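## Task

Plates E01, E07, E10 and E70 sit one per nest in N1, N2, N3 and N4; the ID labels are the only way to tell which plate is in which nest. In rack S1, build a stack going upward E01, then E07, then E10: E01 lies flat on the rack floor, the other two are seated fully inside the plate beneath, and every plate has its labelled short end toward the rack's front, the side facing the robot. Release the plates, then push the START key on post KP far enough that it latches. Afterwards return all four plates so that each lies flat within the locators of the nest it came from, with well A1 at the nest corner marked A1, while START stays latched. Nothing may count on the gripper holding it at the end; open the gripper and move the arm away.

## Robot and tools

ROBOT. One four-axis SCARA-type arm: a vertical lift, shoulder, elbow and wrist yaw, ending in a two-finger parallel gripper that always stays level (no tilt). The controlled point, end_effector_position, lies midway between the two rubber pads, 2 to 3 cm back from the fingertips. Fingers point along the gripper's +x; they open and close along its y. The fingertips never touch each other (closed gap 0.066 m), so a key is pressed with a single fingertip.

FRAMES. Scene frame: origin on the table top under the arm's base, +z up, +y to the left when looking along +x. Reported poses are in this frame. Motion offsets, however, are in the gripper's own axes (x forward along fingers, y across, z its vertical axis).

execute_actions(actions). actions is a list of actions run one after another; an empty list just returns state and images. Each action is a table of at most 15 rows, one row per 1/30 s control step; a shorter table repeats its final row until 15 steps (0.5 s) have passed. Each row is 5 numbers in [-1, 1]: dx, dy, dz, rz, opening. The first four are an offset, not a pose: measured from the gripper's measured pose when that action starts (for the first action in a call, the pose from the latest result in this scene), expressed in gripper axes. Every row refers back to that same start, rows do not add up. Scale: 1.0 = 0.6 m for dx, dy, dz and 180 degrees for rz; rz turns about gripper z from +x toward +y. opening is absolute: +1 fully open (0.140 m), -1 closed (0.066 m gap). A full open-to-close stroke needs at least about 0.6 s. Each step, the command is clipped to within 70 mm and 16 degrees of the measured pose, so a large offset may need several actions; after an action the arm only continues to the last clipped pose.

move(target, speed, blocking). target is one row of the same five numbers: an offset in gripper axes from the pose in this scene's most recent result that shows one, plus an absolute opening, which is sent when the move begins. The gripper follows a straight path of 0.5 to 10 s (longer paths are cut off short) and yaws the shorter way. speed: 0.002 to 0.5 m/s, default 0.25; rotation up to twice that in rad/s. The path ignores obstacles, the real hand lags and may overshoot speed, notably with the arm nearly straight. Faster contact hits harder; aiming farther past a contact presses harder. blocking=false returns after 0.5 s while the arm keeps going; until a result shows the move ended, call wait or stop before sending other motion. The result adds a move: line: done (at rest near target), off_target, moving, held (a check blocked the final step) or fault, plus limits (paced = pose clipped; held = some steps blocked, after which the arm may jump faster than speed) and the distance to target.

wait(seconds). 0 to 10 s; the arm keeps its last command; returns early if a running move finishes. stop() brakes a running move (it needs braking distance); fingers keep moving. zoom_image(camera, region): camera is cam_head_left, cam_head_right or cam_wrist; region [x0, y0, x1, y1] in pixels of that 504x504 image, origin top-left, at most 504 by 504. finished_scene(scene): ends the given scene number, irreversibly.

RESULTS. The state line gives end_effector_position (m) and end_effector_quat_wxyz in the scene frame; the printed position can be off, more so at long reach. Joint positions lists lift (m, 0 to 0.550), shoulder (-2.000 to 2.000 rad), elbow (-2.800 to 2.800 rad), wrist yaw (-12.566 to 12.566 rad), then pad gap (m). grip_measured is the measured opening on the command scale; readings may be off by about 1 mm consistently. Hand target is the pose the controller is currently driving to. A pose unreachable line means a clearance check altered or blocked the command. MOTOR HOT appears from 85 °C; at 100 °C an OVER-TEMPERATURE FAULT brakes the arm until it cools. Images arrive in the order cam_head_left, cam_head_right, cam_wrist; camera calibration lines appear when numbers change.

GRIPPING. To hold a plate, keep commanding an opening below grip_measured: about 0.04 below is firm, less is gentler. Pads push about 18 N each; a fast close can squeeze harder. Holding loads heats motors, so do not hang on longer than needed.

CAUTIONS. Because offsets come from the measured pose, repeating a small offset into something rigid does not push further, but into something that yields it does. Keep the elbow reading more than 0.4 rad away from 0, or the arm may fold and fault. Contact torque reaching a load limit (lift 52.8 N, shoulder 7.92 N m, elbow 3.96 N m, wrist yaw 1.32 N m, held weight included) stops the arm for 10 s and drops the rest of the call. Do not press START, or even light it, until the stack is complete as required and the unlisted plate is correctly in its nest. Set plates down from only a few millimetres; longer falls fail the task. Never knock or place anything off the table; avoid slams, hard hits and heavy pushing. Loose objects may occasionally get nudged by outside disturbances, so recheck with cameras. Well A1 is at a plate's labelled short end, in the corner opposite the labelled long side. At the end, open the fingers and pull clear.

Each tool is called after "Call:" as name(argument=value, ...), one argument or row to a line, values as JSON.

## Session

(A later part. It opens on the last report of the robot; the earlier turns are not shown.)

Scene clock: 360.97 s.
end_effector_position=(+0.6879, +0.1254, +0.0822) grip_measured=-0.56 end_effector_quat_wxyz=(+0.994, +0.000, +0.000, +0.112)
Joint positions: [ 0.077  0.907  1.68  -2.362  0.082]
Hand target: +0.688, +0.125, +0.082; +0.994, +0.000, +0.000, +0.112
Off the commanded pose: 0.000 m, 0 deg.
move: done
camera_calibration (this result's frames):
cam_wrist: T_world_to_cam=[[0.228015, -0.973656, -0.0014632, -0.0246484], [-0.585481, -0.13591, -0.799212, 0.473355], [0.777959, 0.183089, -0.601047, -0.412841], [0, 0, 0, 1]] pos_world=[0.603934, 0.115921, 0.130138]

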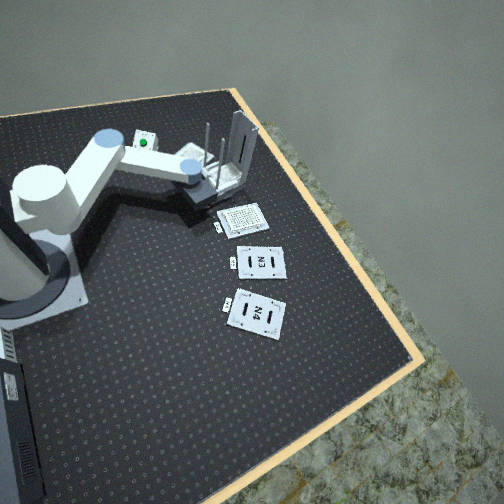

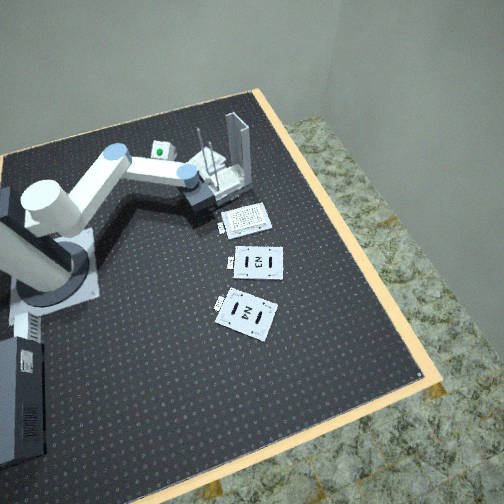

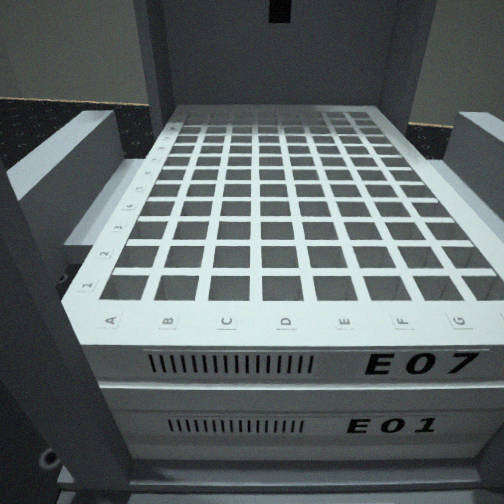

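Call:
move(
  target=[0, 0, -0.012, 0, -0.62],
  speed=0.01,
)

Call:
zoom_image(
  camera="cam_wrist",
  region=[0, 334, 280, 504],
)

Scene clock: 363.90 s.
end_effector_position=(+0.6879, +0.1254, +0.0761) grip_measured=-0.56 end_effector_quat_wxyz=(+0.994, +0.000, +0.000, +0.112)
Joint positions: [ 0.071  0.907  1.679 -2.362  0.082]
Hand target: +0.688, +0.125, +0.075; +0.994, +0.000, +0.000, +0.112
Off the commanded pose: 0.001 m, 0 deg.
move: done
camera_calibration (this result's frames):
cam_wrist: T_world_to_cam=[[0.22806, -0.973646, -0.0014632, -0.0246865], [-0.585475, -0.135937, -0.799212, 0.468406], [0.777951, 0.183125, -0.601047, -0.416526], [0, 0, 0, 1]] pos_world=[0.603906, 0.115914, 0.123968]

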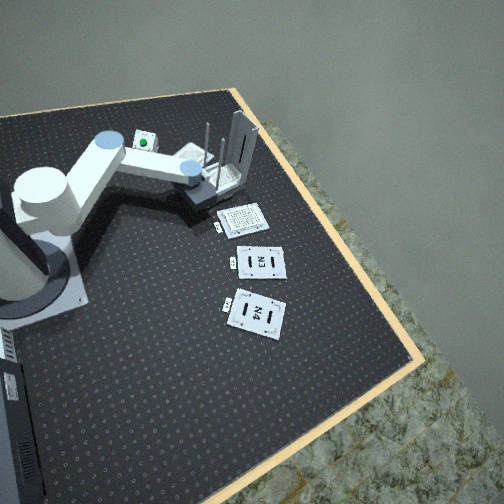

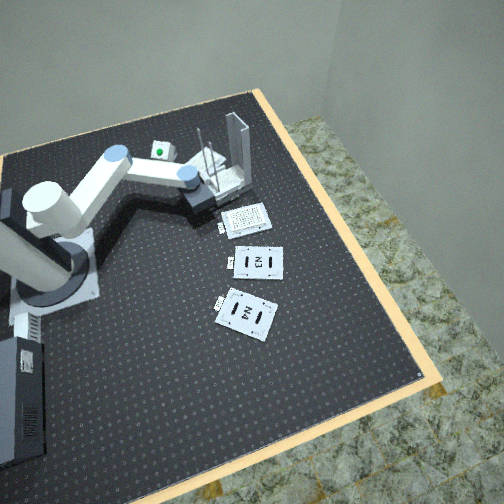

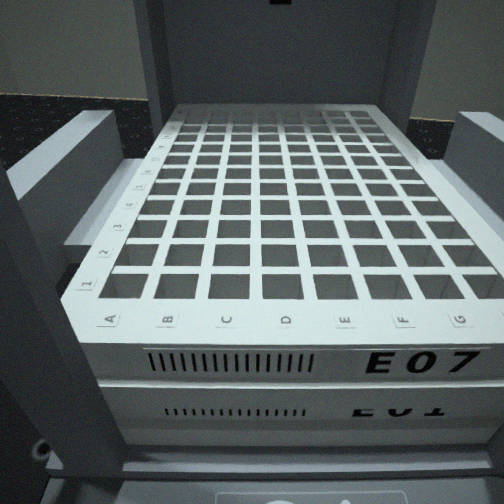

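Region (0, 334, 280, 504) of cam_wrist's 504x504 image, scaled by 1.800, with more detail than that image has; it fills the top 306 rows of this view, and the rest is white.

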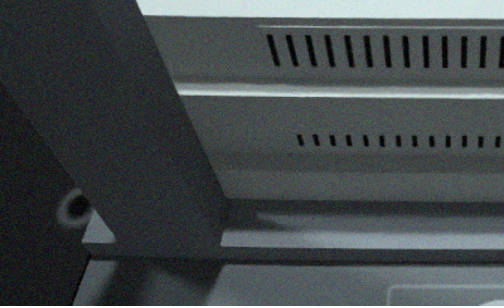

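Call:
execute_actions(
  actions=[
    [[0,0,0.0005,0,-0.5],[0,0,0.0005,0,-0.45],[0,0,0.0005,0,-0.4],[0,0,0.0005,0,-0.3],[0,0,0.0005,0,-0.2],[0,0,0.0005,0,-0.1],[0,0,0.0005,0,0.0]],
  ],
)

Call:
move(
  target=[-0.17, 0, 0, 0, 0.0],
  speed=0.25,
)

Call:
zoom_image(
  camera="cam_wrist",
  region=[130, 40, 430, 240],
)

Scene clock: 367.23 s.
end_effector_position=(+0.6879, +0.1254, +0.0764) grip_measured=+0.00 end_effector_quat_wxyz=(+0.994, +0.000, +0.000, +0.112)
Joint positions: [ 0.071  0.907  1.679 -2.362  0.103]
Hand target: +0.688, +0.125, +0.076; +0.994, +0.000, +0.000, +0.112
Off the commanded pose: 0.000 m, 0 deg.
camera_calibration (this result's frames):
cam_wrist: T_world_to_cam=[[0.22807, -0.973644, -0.0014632, -0.0246898], [-0.585474, -0.135942, -0.799212, 0.468693], [0.777949, 0.183133, -0.601047, -0.416312], [0, 0, 0, 1]] pos_world=[0.603907, 0.115916, 0.124326]

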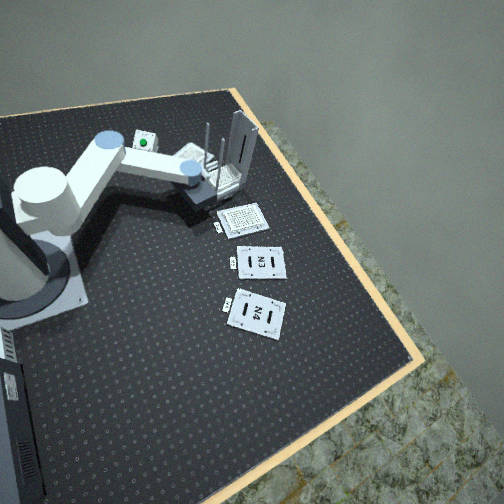

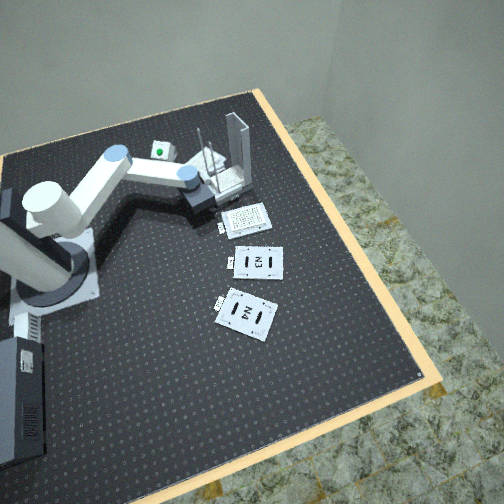

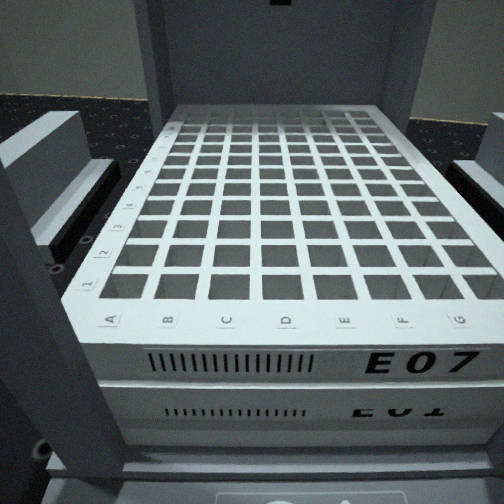

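Scene clock: 368.07 s.
end_effector_position=(+0.5884, +0.1026, +0.0764) grip_measured=+0.00 end_effector_quat_wxyz=(+0.994, +0.000, +0.000, +0.112)
Joint positions: [ 0.071  1.128  1.156 -2.059  0.103]
Hand target: +0.588, +0.103, +0.076; +0.994, +0.000, +0.000, +0.112
Off the commanded pose: 0.000 m, 0 deg.
move: done
camera_calibration (this result's frames):
cam_wrist: T_world_to_cam=[[0.227757, -0.973717, -0.0014632, -0.0240119], [-0.585517, -0.135754, -0.799212, 0.407342], [0.778008, 0.182883, -0.601047, -0.334745], [0, 0, 0, 1]] pos_world=[0.504408, 0.0931367, 0.12432]

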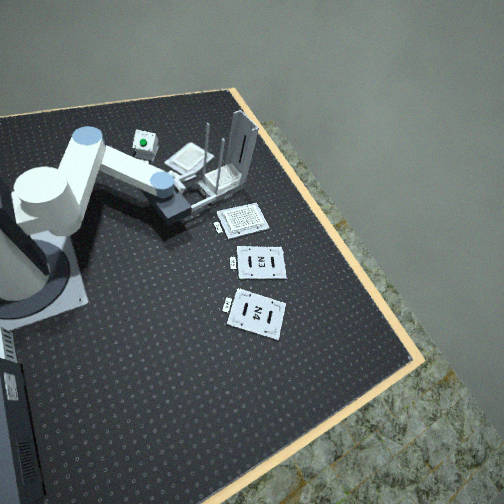

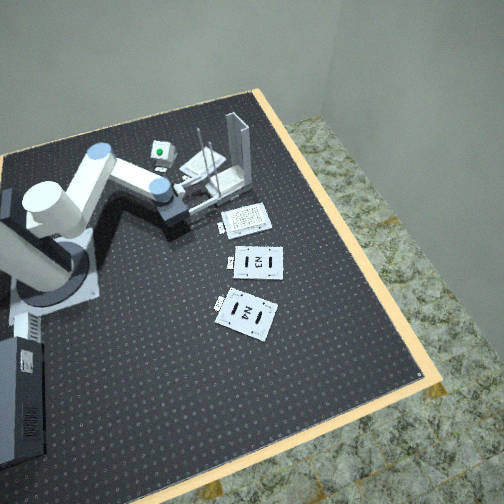

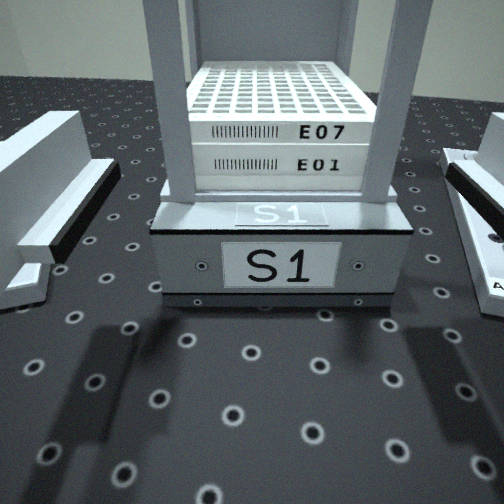

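Region (130, 40, 430, 240) of cam_wrist's 504x504 image, scaled by 1.680, with more detail than that image has.

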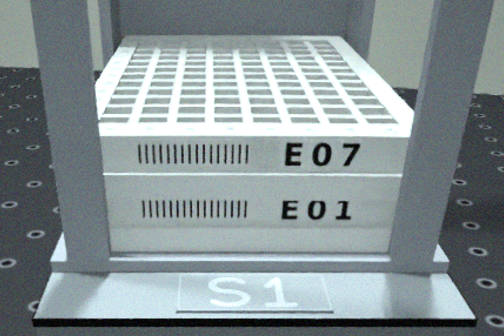

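Call:
move(
  target=[-0.0558, -0.2191, -0.0273, -0.0942, 0.0],
  speed=0.4,
)

Call:
move(
  target=[0.178, 0, 0, 0, 0.0],
  speed=0.3,
)

Call:
move(
  target=[0, 0, -0.0435, 0, 0.0],
  speed=0.08,
)

Scene clock: 376.87 s.
end_effector_position=(+0.5850, -0.0331, +0.0600) grip_measured=+0.00 end_effector_quat_wxyz=(+0.999, +0.000, +0.000, -0.036)
Joint positions: [ 0.055  0.815  1.088 -1.975  0.103]
Hand target: +0.585, -0.033, +0.060; +0.999, +0.000, +0.000, -0.036
Off the commanded pose: 0.000 m, 0 deg.
move: done
camera_calibration (this result's frames):
cam_wrist: T_world_to_cam=[[-0.0663948, -0.997792, -0.0014632, 0.0159235], [-0.599644, 0.0410733, -0.799212, 0.38797], [0.797508, -0.0521862, -0.601047, -0.336333], [0, 0, 0, 1]] pos_world=[0.50193, -0.0175988, 0.107941]

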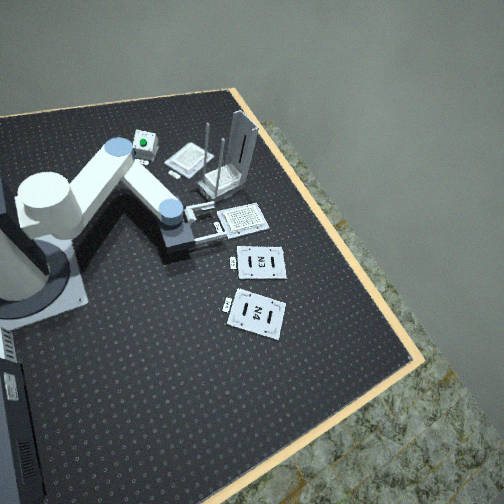

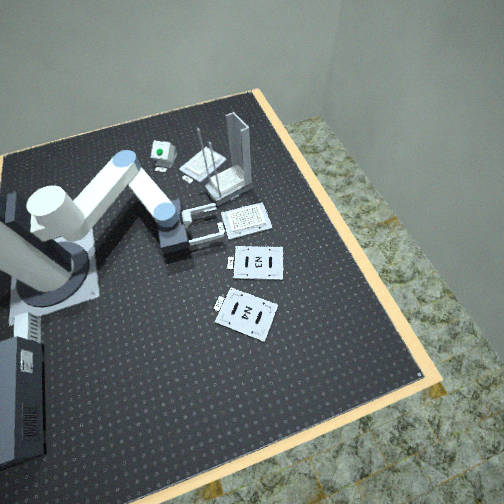

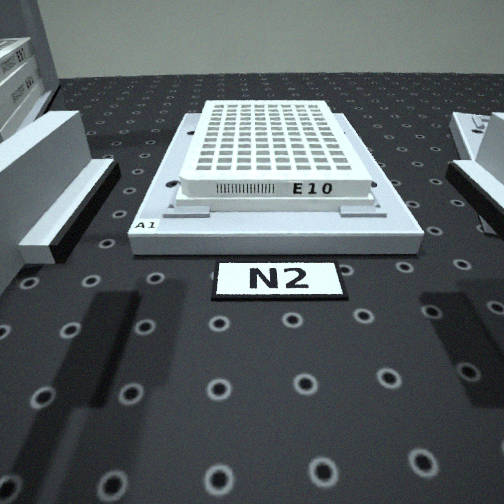

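Scene clock: 377.70 s.
end_effector_position=(+0.6916, -0.0407, +0.0601) grip_measured=+0.00 end_effector_quat_wxyz=(+0.999, +0.000, +0.000, -0.036)
Joint positions: [ 0.055  0.605  1.623 -2.3    0.103]
Hand target: +0.692, -0.041, +0.060; +0.999, +0.000, +0.000, -0.036
Off the commanded pose: 0.000 m, 0 deg.
move: done
camera_calibration (this result's frames):
cam_wrist: T_world_to_cam=[[-0.0661048, -0.997812, -0.0014632, 0.0151933], [-0.599656, 0.0408991, -0.799212, 0.452205], [0.797523, -0.0519544, -0.601047, -0.421733], [0, 0, 0, 1]] pos_world=[0.608514, -0.0252456, 0.107948]

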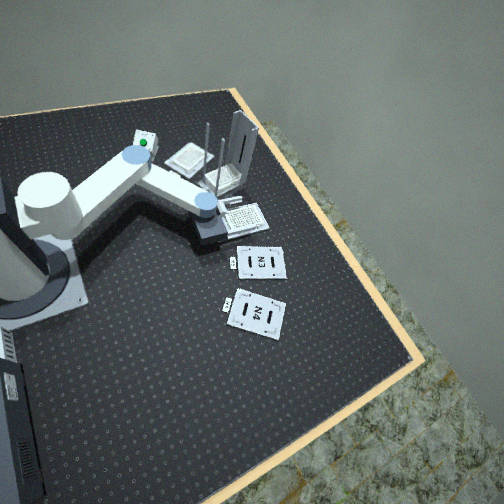

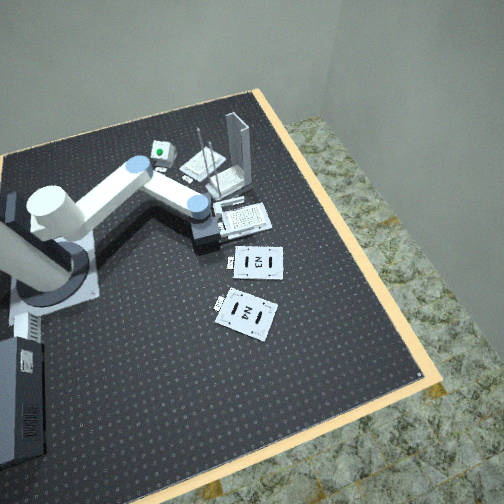

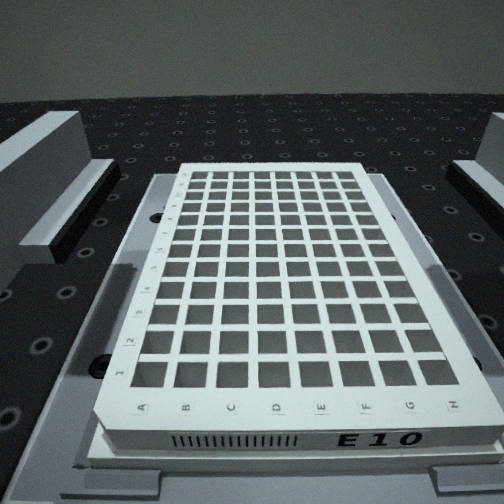

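Scene clock: 378.43 s.
end_effector_position=(+0.6916, -0.0407, +0.0339) grip_measured=+0.00 end_effector_quat_wxyz=(+0.999, +0.000, +0.000, -0.036)
Joint positions: [ 0.029  0.605  1.623 -2.3    0.103]
Hand target: +0.692, -0.041, +0.034; +0.999, +0.000, +0.000, -0.036
Off the commanded pose: 0.000 m, 0 deg.
move: done
camera_calibration (this result's frames):
cam_wrist: T_world_to_cam=[[-0.0661404, -0.997809, -0.0014632, 0.0151657], [-0.599654, 0.0409204, -0.799212, 0.431296], [0.797521, -0.0519828, -0.601047, -0.437453], [0, 0, 0, 1]] pos_world=[0.60851, -0.0252564, 0.0817895]

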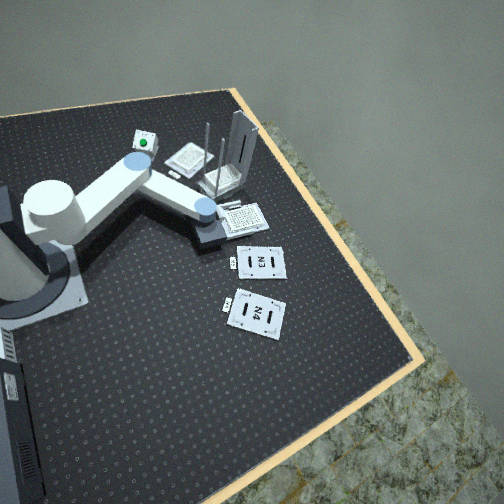

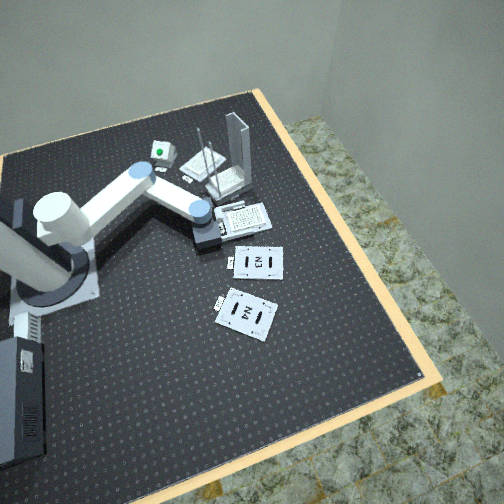

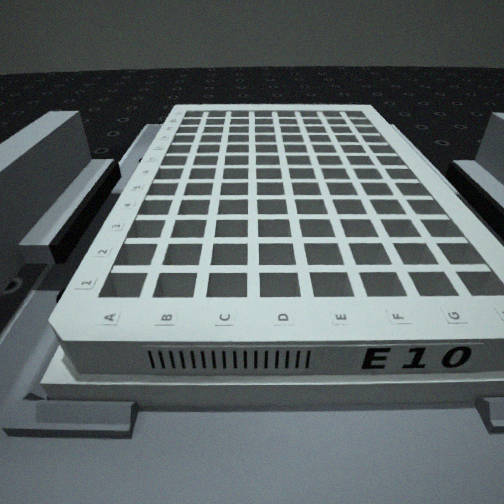

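Call:
move(
  target=[0.0014, 0.0014, 0, 0.0039, -0.35],
  speed=0.02,
)

Call:
zoom_image(
  camera="cam_wrist",
  region=[0, 280, 252, 440],
)

Scene clock: 382.53 s.
end_effector_position=(+0.6925, -0.0400, +0.0339) grip_measured=-0.35 end_effector_quat_wxyz=(+1.000, +0.000, +0.000, -0.030)
Joint positions: [ 0.029  0.601  1.628 -2.288  0.09 ]
Hand target: +0.693, -0.040, +0.034; +1.000, +0.000, +0.000, -0.030
Off the commanded pose: 0.000 m, 0 deg.
move: done
camera_calibration (this result's frames):
cam_wrist: T_world_to_cam=[[-0.0542317, -0.998527, -0.0014632, 0.00770559], [-0.6001, 0.0337636, -0.799212, 0.431809], [0.798085, -0.0424646, -0.601047, -0.438115], [0, 0, 0, 1]] pos_world=[0.609199, -0.0254895, 0.0817906]

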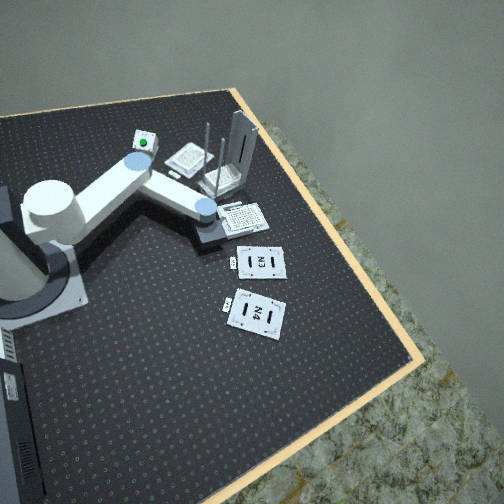

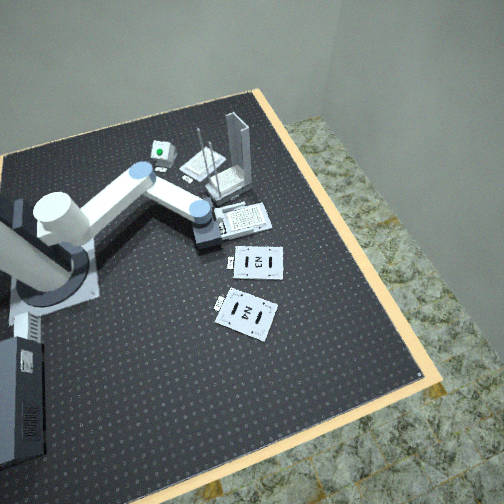

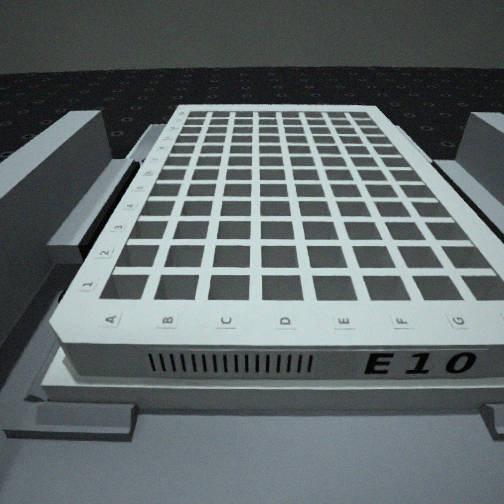

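Region (0, 280, 252, 440) of cam_wrist's 504x504 image, scaled by 2.000, with more detail than that image has; it fills the top 320 rows of this view, and the rest is white.

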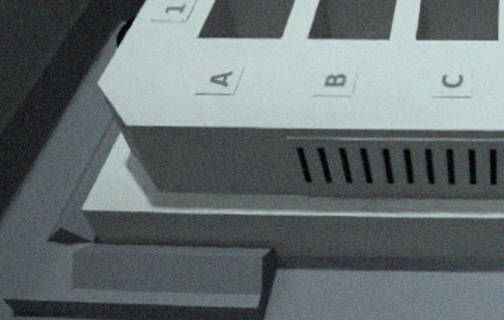

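Aligned. Close the gripper.

Call:
execute_actions(
  actions=[
    [[0,0,0,0,-0.38],[0,0,0,0,-0.41],[0,0,0,0,-0.44],[0,0,0,0,-0.47],[0,0,0,0,-0.50],[0,0,0,0,-0.52],[0,0,0,0,-0.54],[0,0,0,0,-0.55],[0,0,0,0,-0.56],[0,0,0,0,-0.57],[0,0,0,0,-0.58],[0,0,0,0,-0.59],[0,0,0,0,-0.60],[0,0,0,0,-0.61],[0,0,0,0,-0.62]],
    [[0,0,0,0,-0.62]],
  ],
)

Call:
zoom_image(
  camera="cam_wrist",
  region=[0, 280, 252, 440],
)

Scene clock: 386.40 s.
end_effector_position=(+0.6925, -0.0400, +0.0339) grip_measured=-0.56 end_effector_quat_wxyz=(+1.000, +0.000, +0.000, -0.030)
Joint positions: [ 0.029  0.601  1.628 -2.288  0.082]
Hand target: +0.692, -0.040, +0.034; +1.000, +0.000, +0.000, -0.030
Off the commanded pose: 0.000 m, 0 deg.
camera_calibration (this result's frames):
cam_wrist: T_world_to_cam=[[-0.0542212, -0.998528, -0.0014632, 0.00770305], [-0.6001, 0.0337573, -0.799212, 0.431809], [0.798085, -0.0424562, -0.601047, -0.438115], [0, 0, 0, 1]] pos_world=[0.6092, -0.0254857, 0.0817906]

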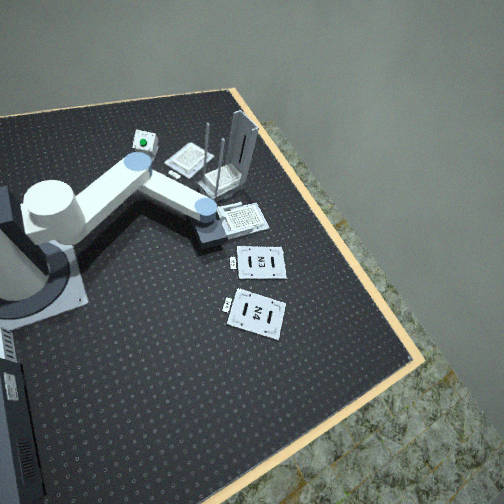

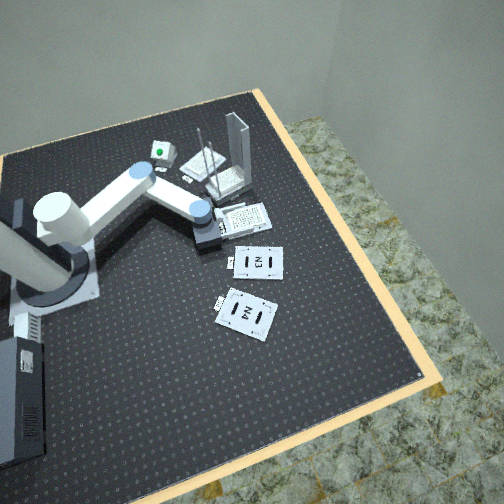

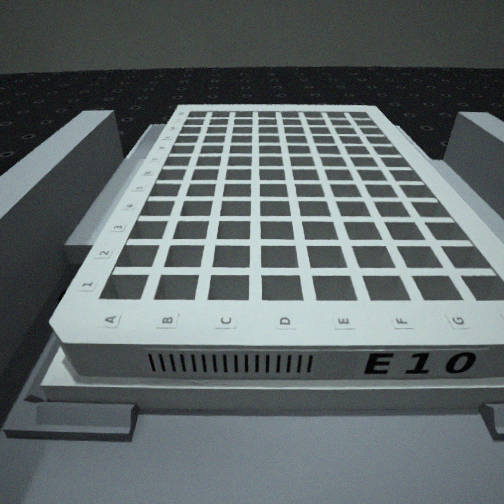

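Region (0, 280, 252, 440) of cam_wrist's 504x504 image, scaled by 2.000, with more detail than that image has; it fills the top 320 rows of this view, and the rest is white.

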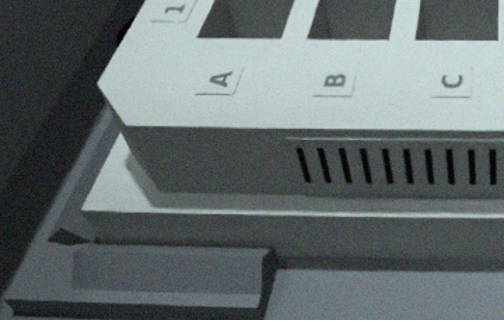

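Call:
move(
  target=[0, 0, 0.4852, 0, -0.62],
  speed=0.3,
)

Scene clock: 396.80 s.
end_effector_position=(+0.6925, -0.0400, +0.3251) grip_measured=-0.56 end_effector_quat_wxyz=(+1.000, +0.000, +0.000, -0.030)
Joint positions: [ 0.32   0.601  1.628 -2.288  0.082]
Hand target: +0.692, -0.040, +0.325; +1.000, +0.000, +0.000, -0.030
Off the commanded pose: 0.000 m, 0 deg.
move: done
camera_calibration (this result's frames):
cam_wrist: T_world_to_cam=[[-0.0541742, -0.99853, -0.0014632, 0.00810713], [-0.600102, 0.033729, -0.799212, 0.664519], [0.798087, -0.0424186, -0.601047, -0.263119], [0, 0, 0, 1]] pos_world=[0.60921, -0.0254795, 0.372957]

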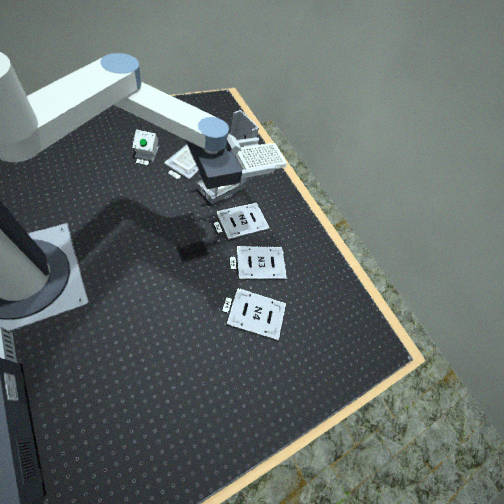

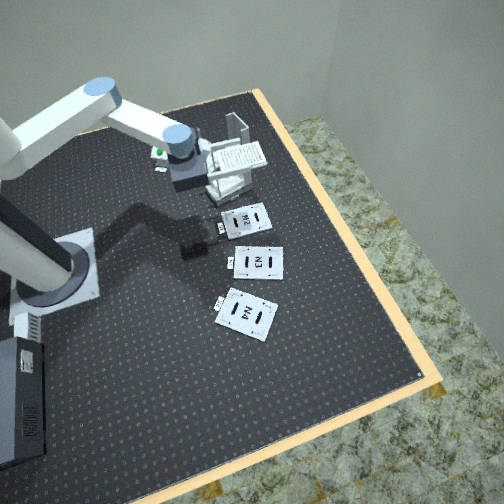

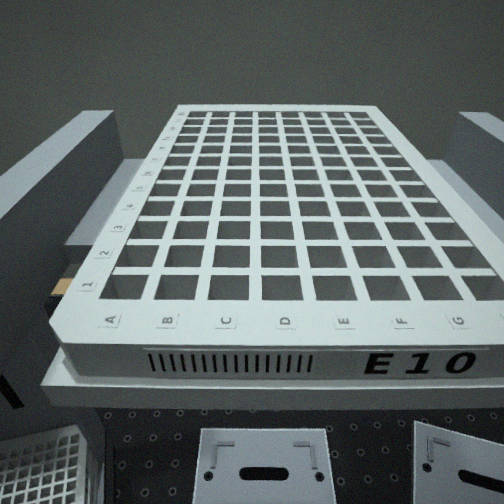

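Call:
move(
  target=[-0.0245, 0.2745, 0, 0.0905, -0.62],
  speed=0.25,
)

Call:
move(
  target=[0, 0, -0.0165, 0, -0.62],
  speed=0.03,
)

Call:
zoom_image(
  camera="cam_wrist",
  region=[20, 350, 180, 470],
)

Scene clock: 401.60 s.
end_effector_position=(+0.6876, +0.1255, +0.3251) grip_measured=-0.56 end_effector_quat_wxyz=(+0.994, +0.000, +0.000, +0.112)
Joint positions: [ 0.32   0.908  1.678 -2.361  0.082]
Hand target: +0.688, +0.125, +0.325; +0.994, +0.000, +0.000, +0.112
Off the commanded pose: 0.000 m, 0 deg.
move: done
camera_calibration (this result's frames):
cam_wrist: T_world_to_cam=[[0.228756, -0.973483, -0.0014632, -0.0246227], [-0.585378, -0.136355, -0.799212, 0.667194], [0.77782, 0.183681, -0.601047, -0.266598], [0, 0, 0, 1]] pos_world=[0.603558, 0.115974, 0.372956]

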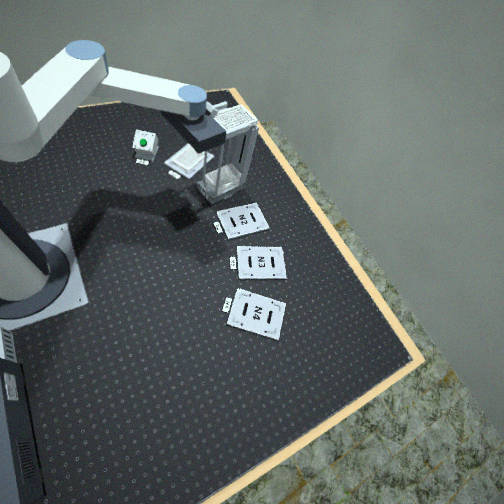

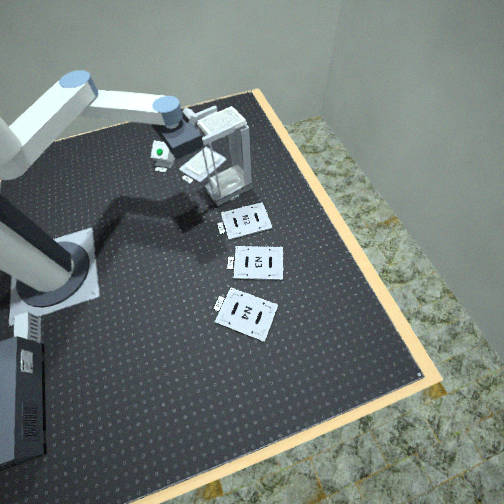

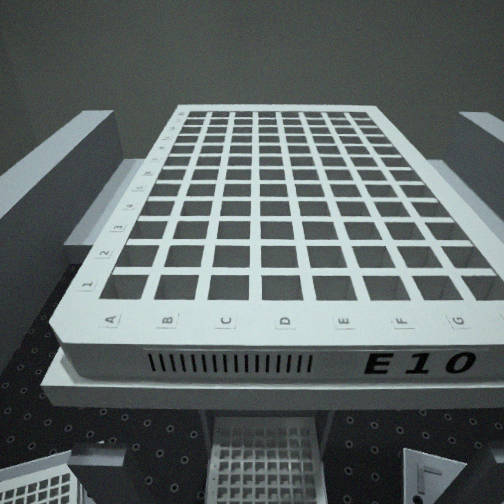

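Scene clock: 402.30 s.
end_effector_position=(+0.6875, +0.1255, +0.3151) grip_measured=-0.56 end_effector_quat_wxyz=(+0.994, +0.000, +0.000, +0.112)
Joint positions: [ 0.31   0.908  1.678 -2.361  0.082]
Hand target: +0.688, +0.125, +0.315; +0.994, +0.000, +0.000, +0.112
Off the commanded pose: 0.000 m, 0 deg.
move: done
camera_calibration (this result's frames):
cam_wrist: T_world_to_cam=[[0.228772, -0.973479, -0.0014632, -0.0246394], [-0.585375, -0.136365, -0.799212, 0.659235], [0.777817, 0.183694, -0.601047, -0.272582], [0, 0, 0, 1]] pos_world=[0.603555, 0.115982, 0.362998]

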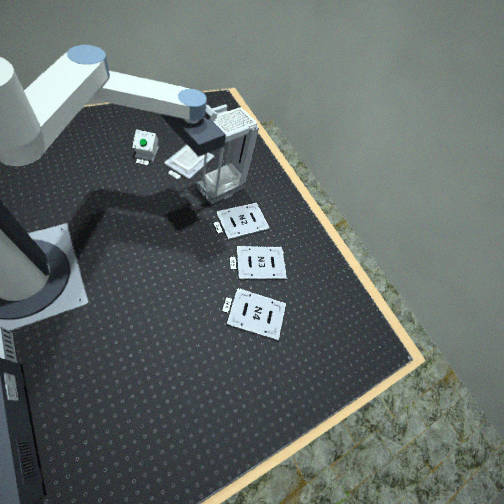

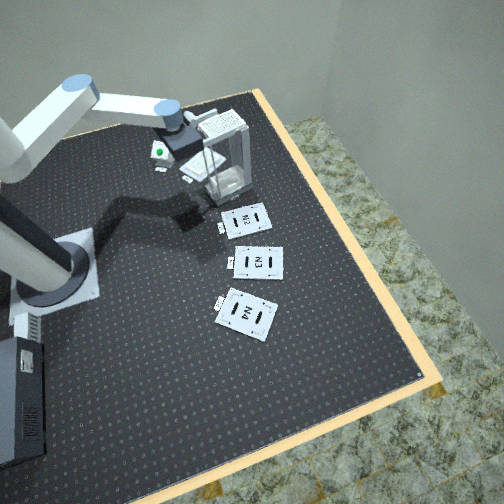

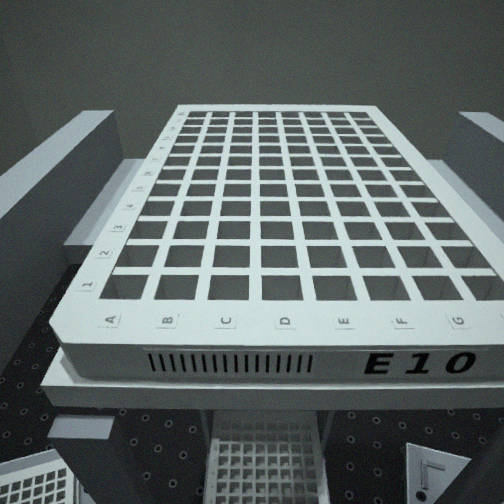

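Region (20, 350, 180, 470) of cam_wrist's 504x504 image, scaled by 3.150, with more detail than that image has; it fills the top 378 rows of this view, and the rest is white.

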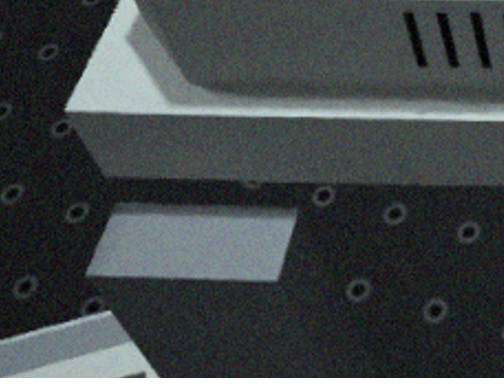

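Call:
move(
  target=[0.0004, 0, 0, 0, -0.62],
  speed=0.01,
)

Call:
move(
  target=[0, 0, -0.008, 0, -0.62],
  speed=0.01,
)

Scene clock: 405.20 s.
end_effector_position=(+0.6877, +0.1256, +0.3151) grip_measured=-0.56 end_effector_quat_wxyz=(+0.994, +0.000, +0.000, +0.113)
Joint positions: [ 0.31   0.908  1.679 -2.361  0.082]
Hand target: +0.688, +0.126, +0.315; +0.994, +0.000, +0.000, +0.112
Off the commanded pose: 0.000 m, 0 deg.
move: done
camera_calibration (this result's frames):
cam_wrist: T_world_to_cam=[[0.229035, -0.973417, -0.0014632, -0.0247617], [-0.585339, -0.136523, -0.799212, 0.659354], [0.777767, 0.183904, -0.601047, -0.27274], [0, 0, 0, 1]] pos_world=[0.603745, 0.116071, 0.362998]

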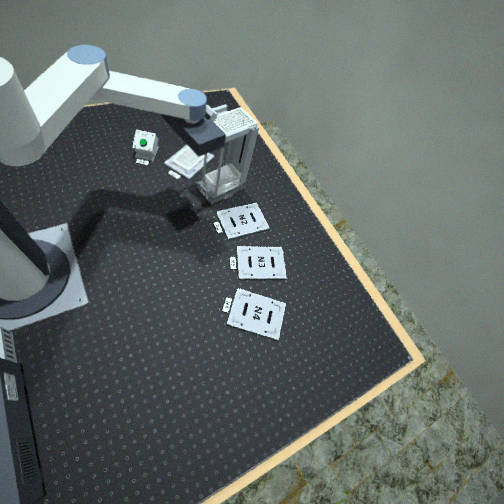

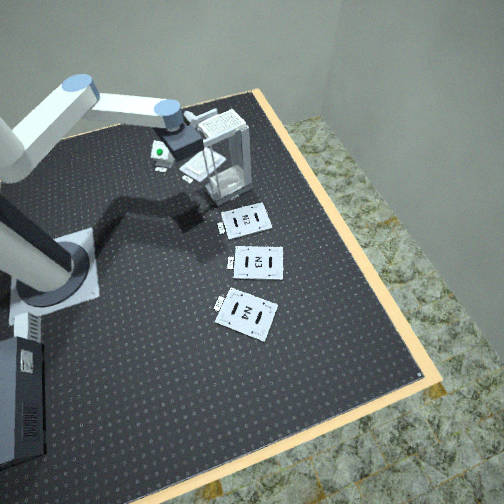

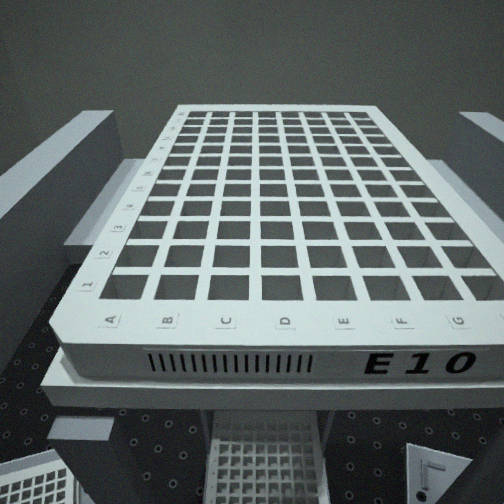

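Scene clock: 405.90 s.
end_effector_position=(+0.6877, +0.1256, +0.3103) grip_measured=-0.56 end_effector_quat_wxyz=(+0.994, +0.000, +0.000, +0.113)
Joint positions: [ 0.305  0.908  1.679 -2.361  0.082]
Hand target: +0.688, +0.126, +0.310; +0.994, +0.000, +0.000, +0.113
Off the commanded pose: 0.000 m, 0 deg.
move: done
camera_calibration (this result's frames):
cam_wrist: T_world_to_cam=[[0.22905, -0.973414, -0.0014632, -0.0247711], [-0.585337, -0.136532, -0.799212, 0.655511], [0.777764, 0.183916, -0.601047, -0.275629], [0, 0, 0, 1]] pos_world=[0.603743, 0.116078, 0.35819]

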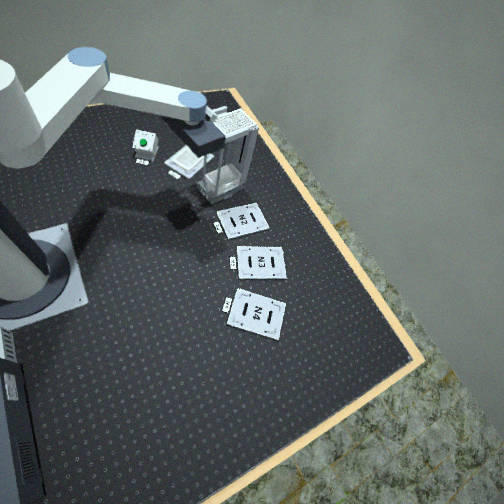

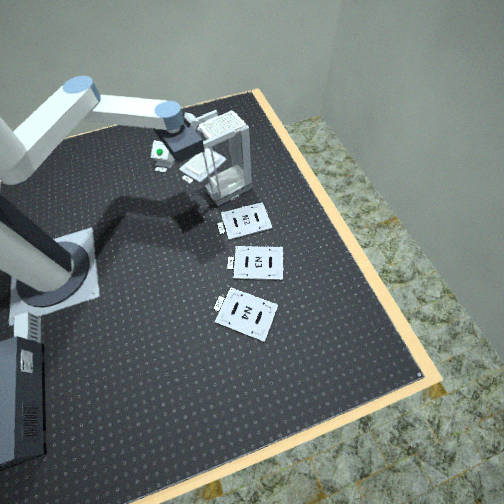

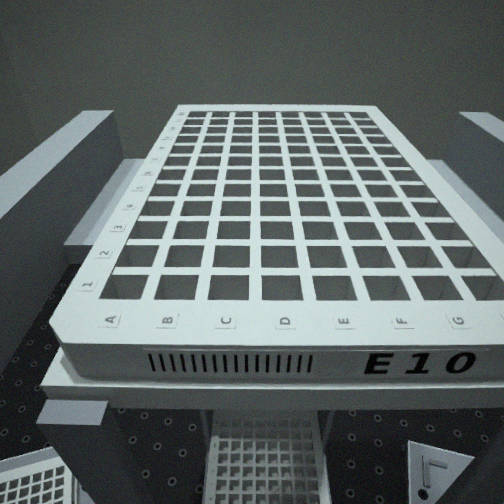

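Call:
move(
  target=[0, 0, -0.3605, 0, -0.62],
  speed=0.2,
)

Call:
move(
  target=[0, 0, -0.0092, 0, -0.62],
  speed=0.01,
)

Call:
zoom_image(
  camera="cam_wrist",
  region=[0, 334, 280, 504],
)

Scene clock: 409.70 s.
end_effector_position=(+0.6877, +0.1256, +0.0939) grip_measured=-0.56 end_effector_quat_wxyz=(+0.994, +0.000, +0.000, +0.113)
Joint positions: [ 0.089  0.908  1.679 -2.361  0.082]
Hand target: +0.688, +0.126, +0.094; +0.994, +0.000, +0.000, +0.113
Off the commanded pose: 0.000 m, 0 deg.
move: done
camera_calibration (this result's frames):
cam_wrist: T_world_to_cam=[[0.228992, -0.973427, -0.0014632, -0.0250668], [-0.585345, -0.136497, -0.799212, 0.48258], [0.777775, 0.18387, -0.601047, -0.405674], [0, 0, 0, 1]] pos_world=[0.603739, 0.116061, 0.141818]

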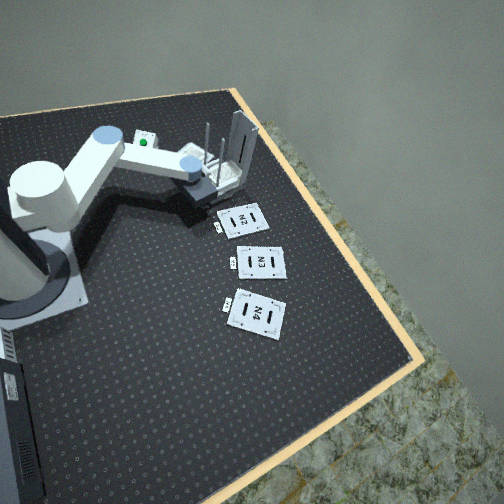

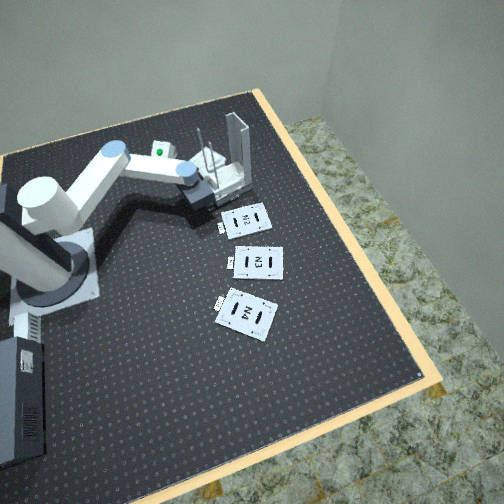

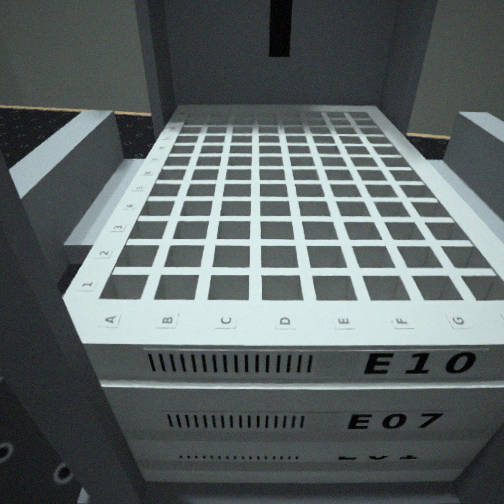

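Scene clock: 410.47 s.
end_effector_position=(+0.6877, +0.1256, +0.0893) grip_measured=-0.56 end_effector_quat_wxyz=(+0.994, +0.000, +0.000, +0.113)
Joint positions: [ 0.084  0.908  1.679 -2.361  0.082]
Hand target: +0.688, +0.126, +0.088; +0.994, +0.000, +0.000, +0.113
Off the commanded pose: 0.001 m, 0 deg.
move: done
camera_calibration (this result's frames):
cam_wrist: T_world_to_cam=[[0.229021, -0.97342, -0.0014632, -0.0250916], [-0.585341, -0.136515, -0.799212, 0.478854], [0.77777, 0.183893, -0.601047, -0.408443], [0, 0, 0, 1]] pos_world=[0.603713, 0.116056, 0.137176]

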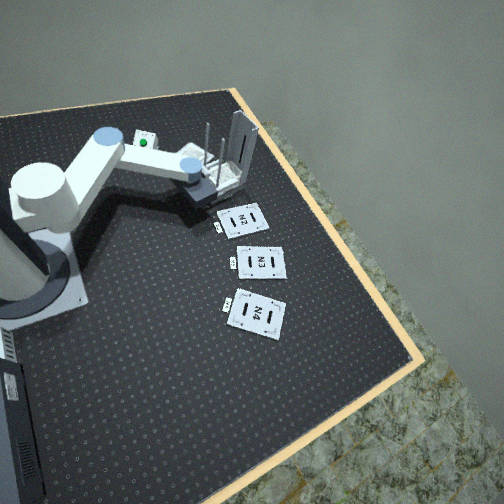

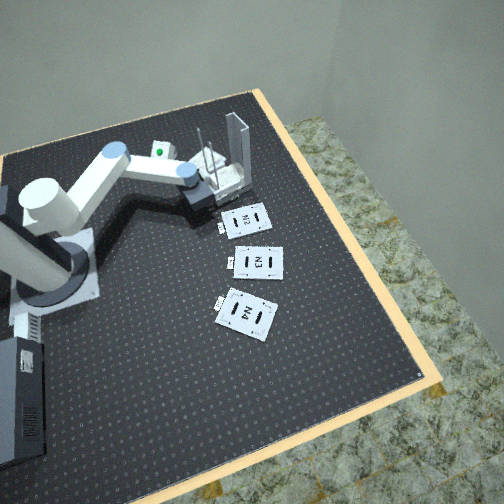

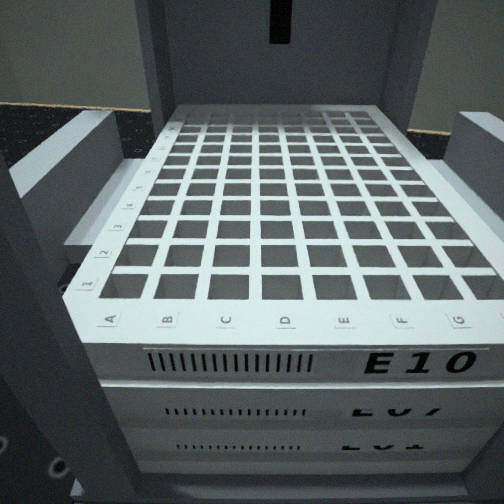

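Region (0, 334, 280, 504) of cam_wrist's 504x504 image, scaled by 1.800, with more detail than that image has; it fills the top 306 rows of this view, and the rest is white.

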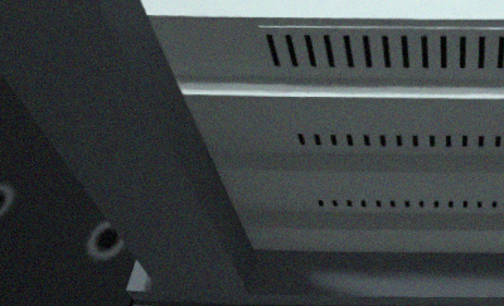

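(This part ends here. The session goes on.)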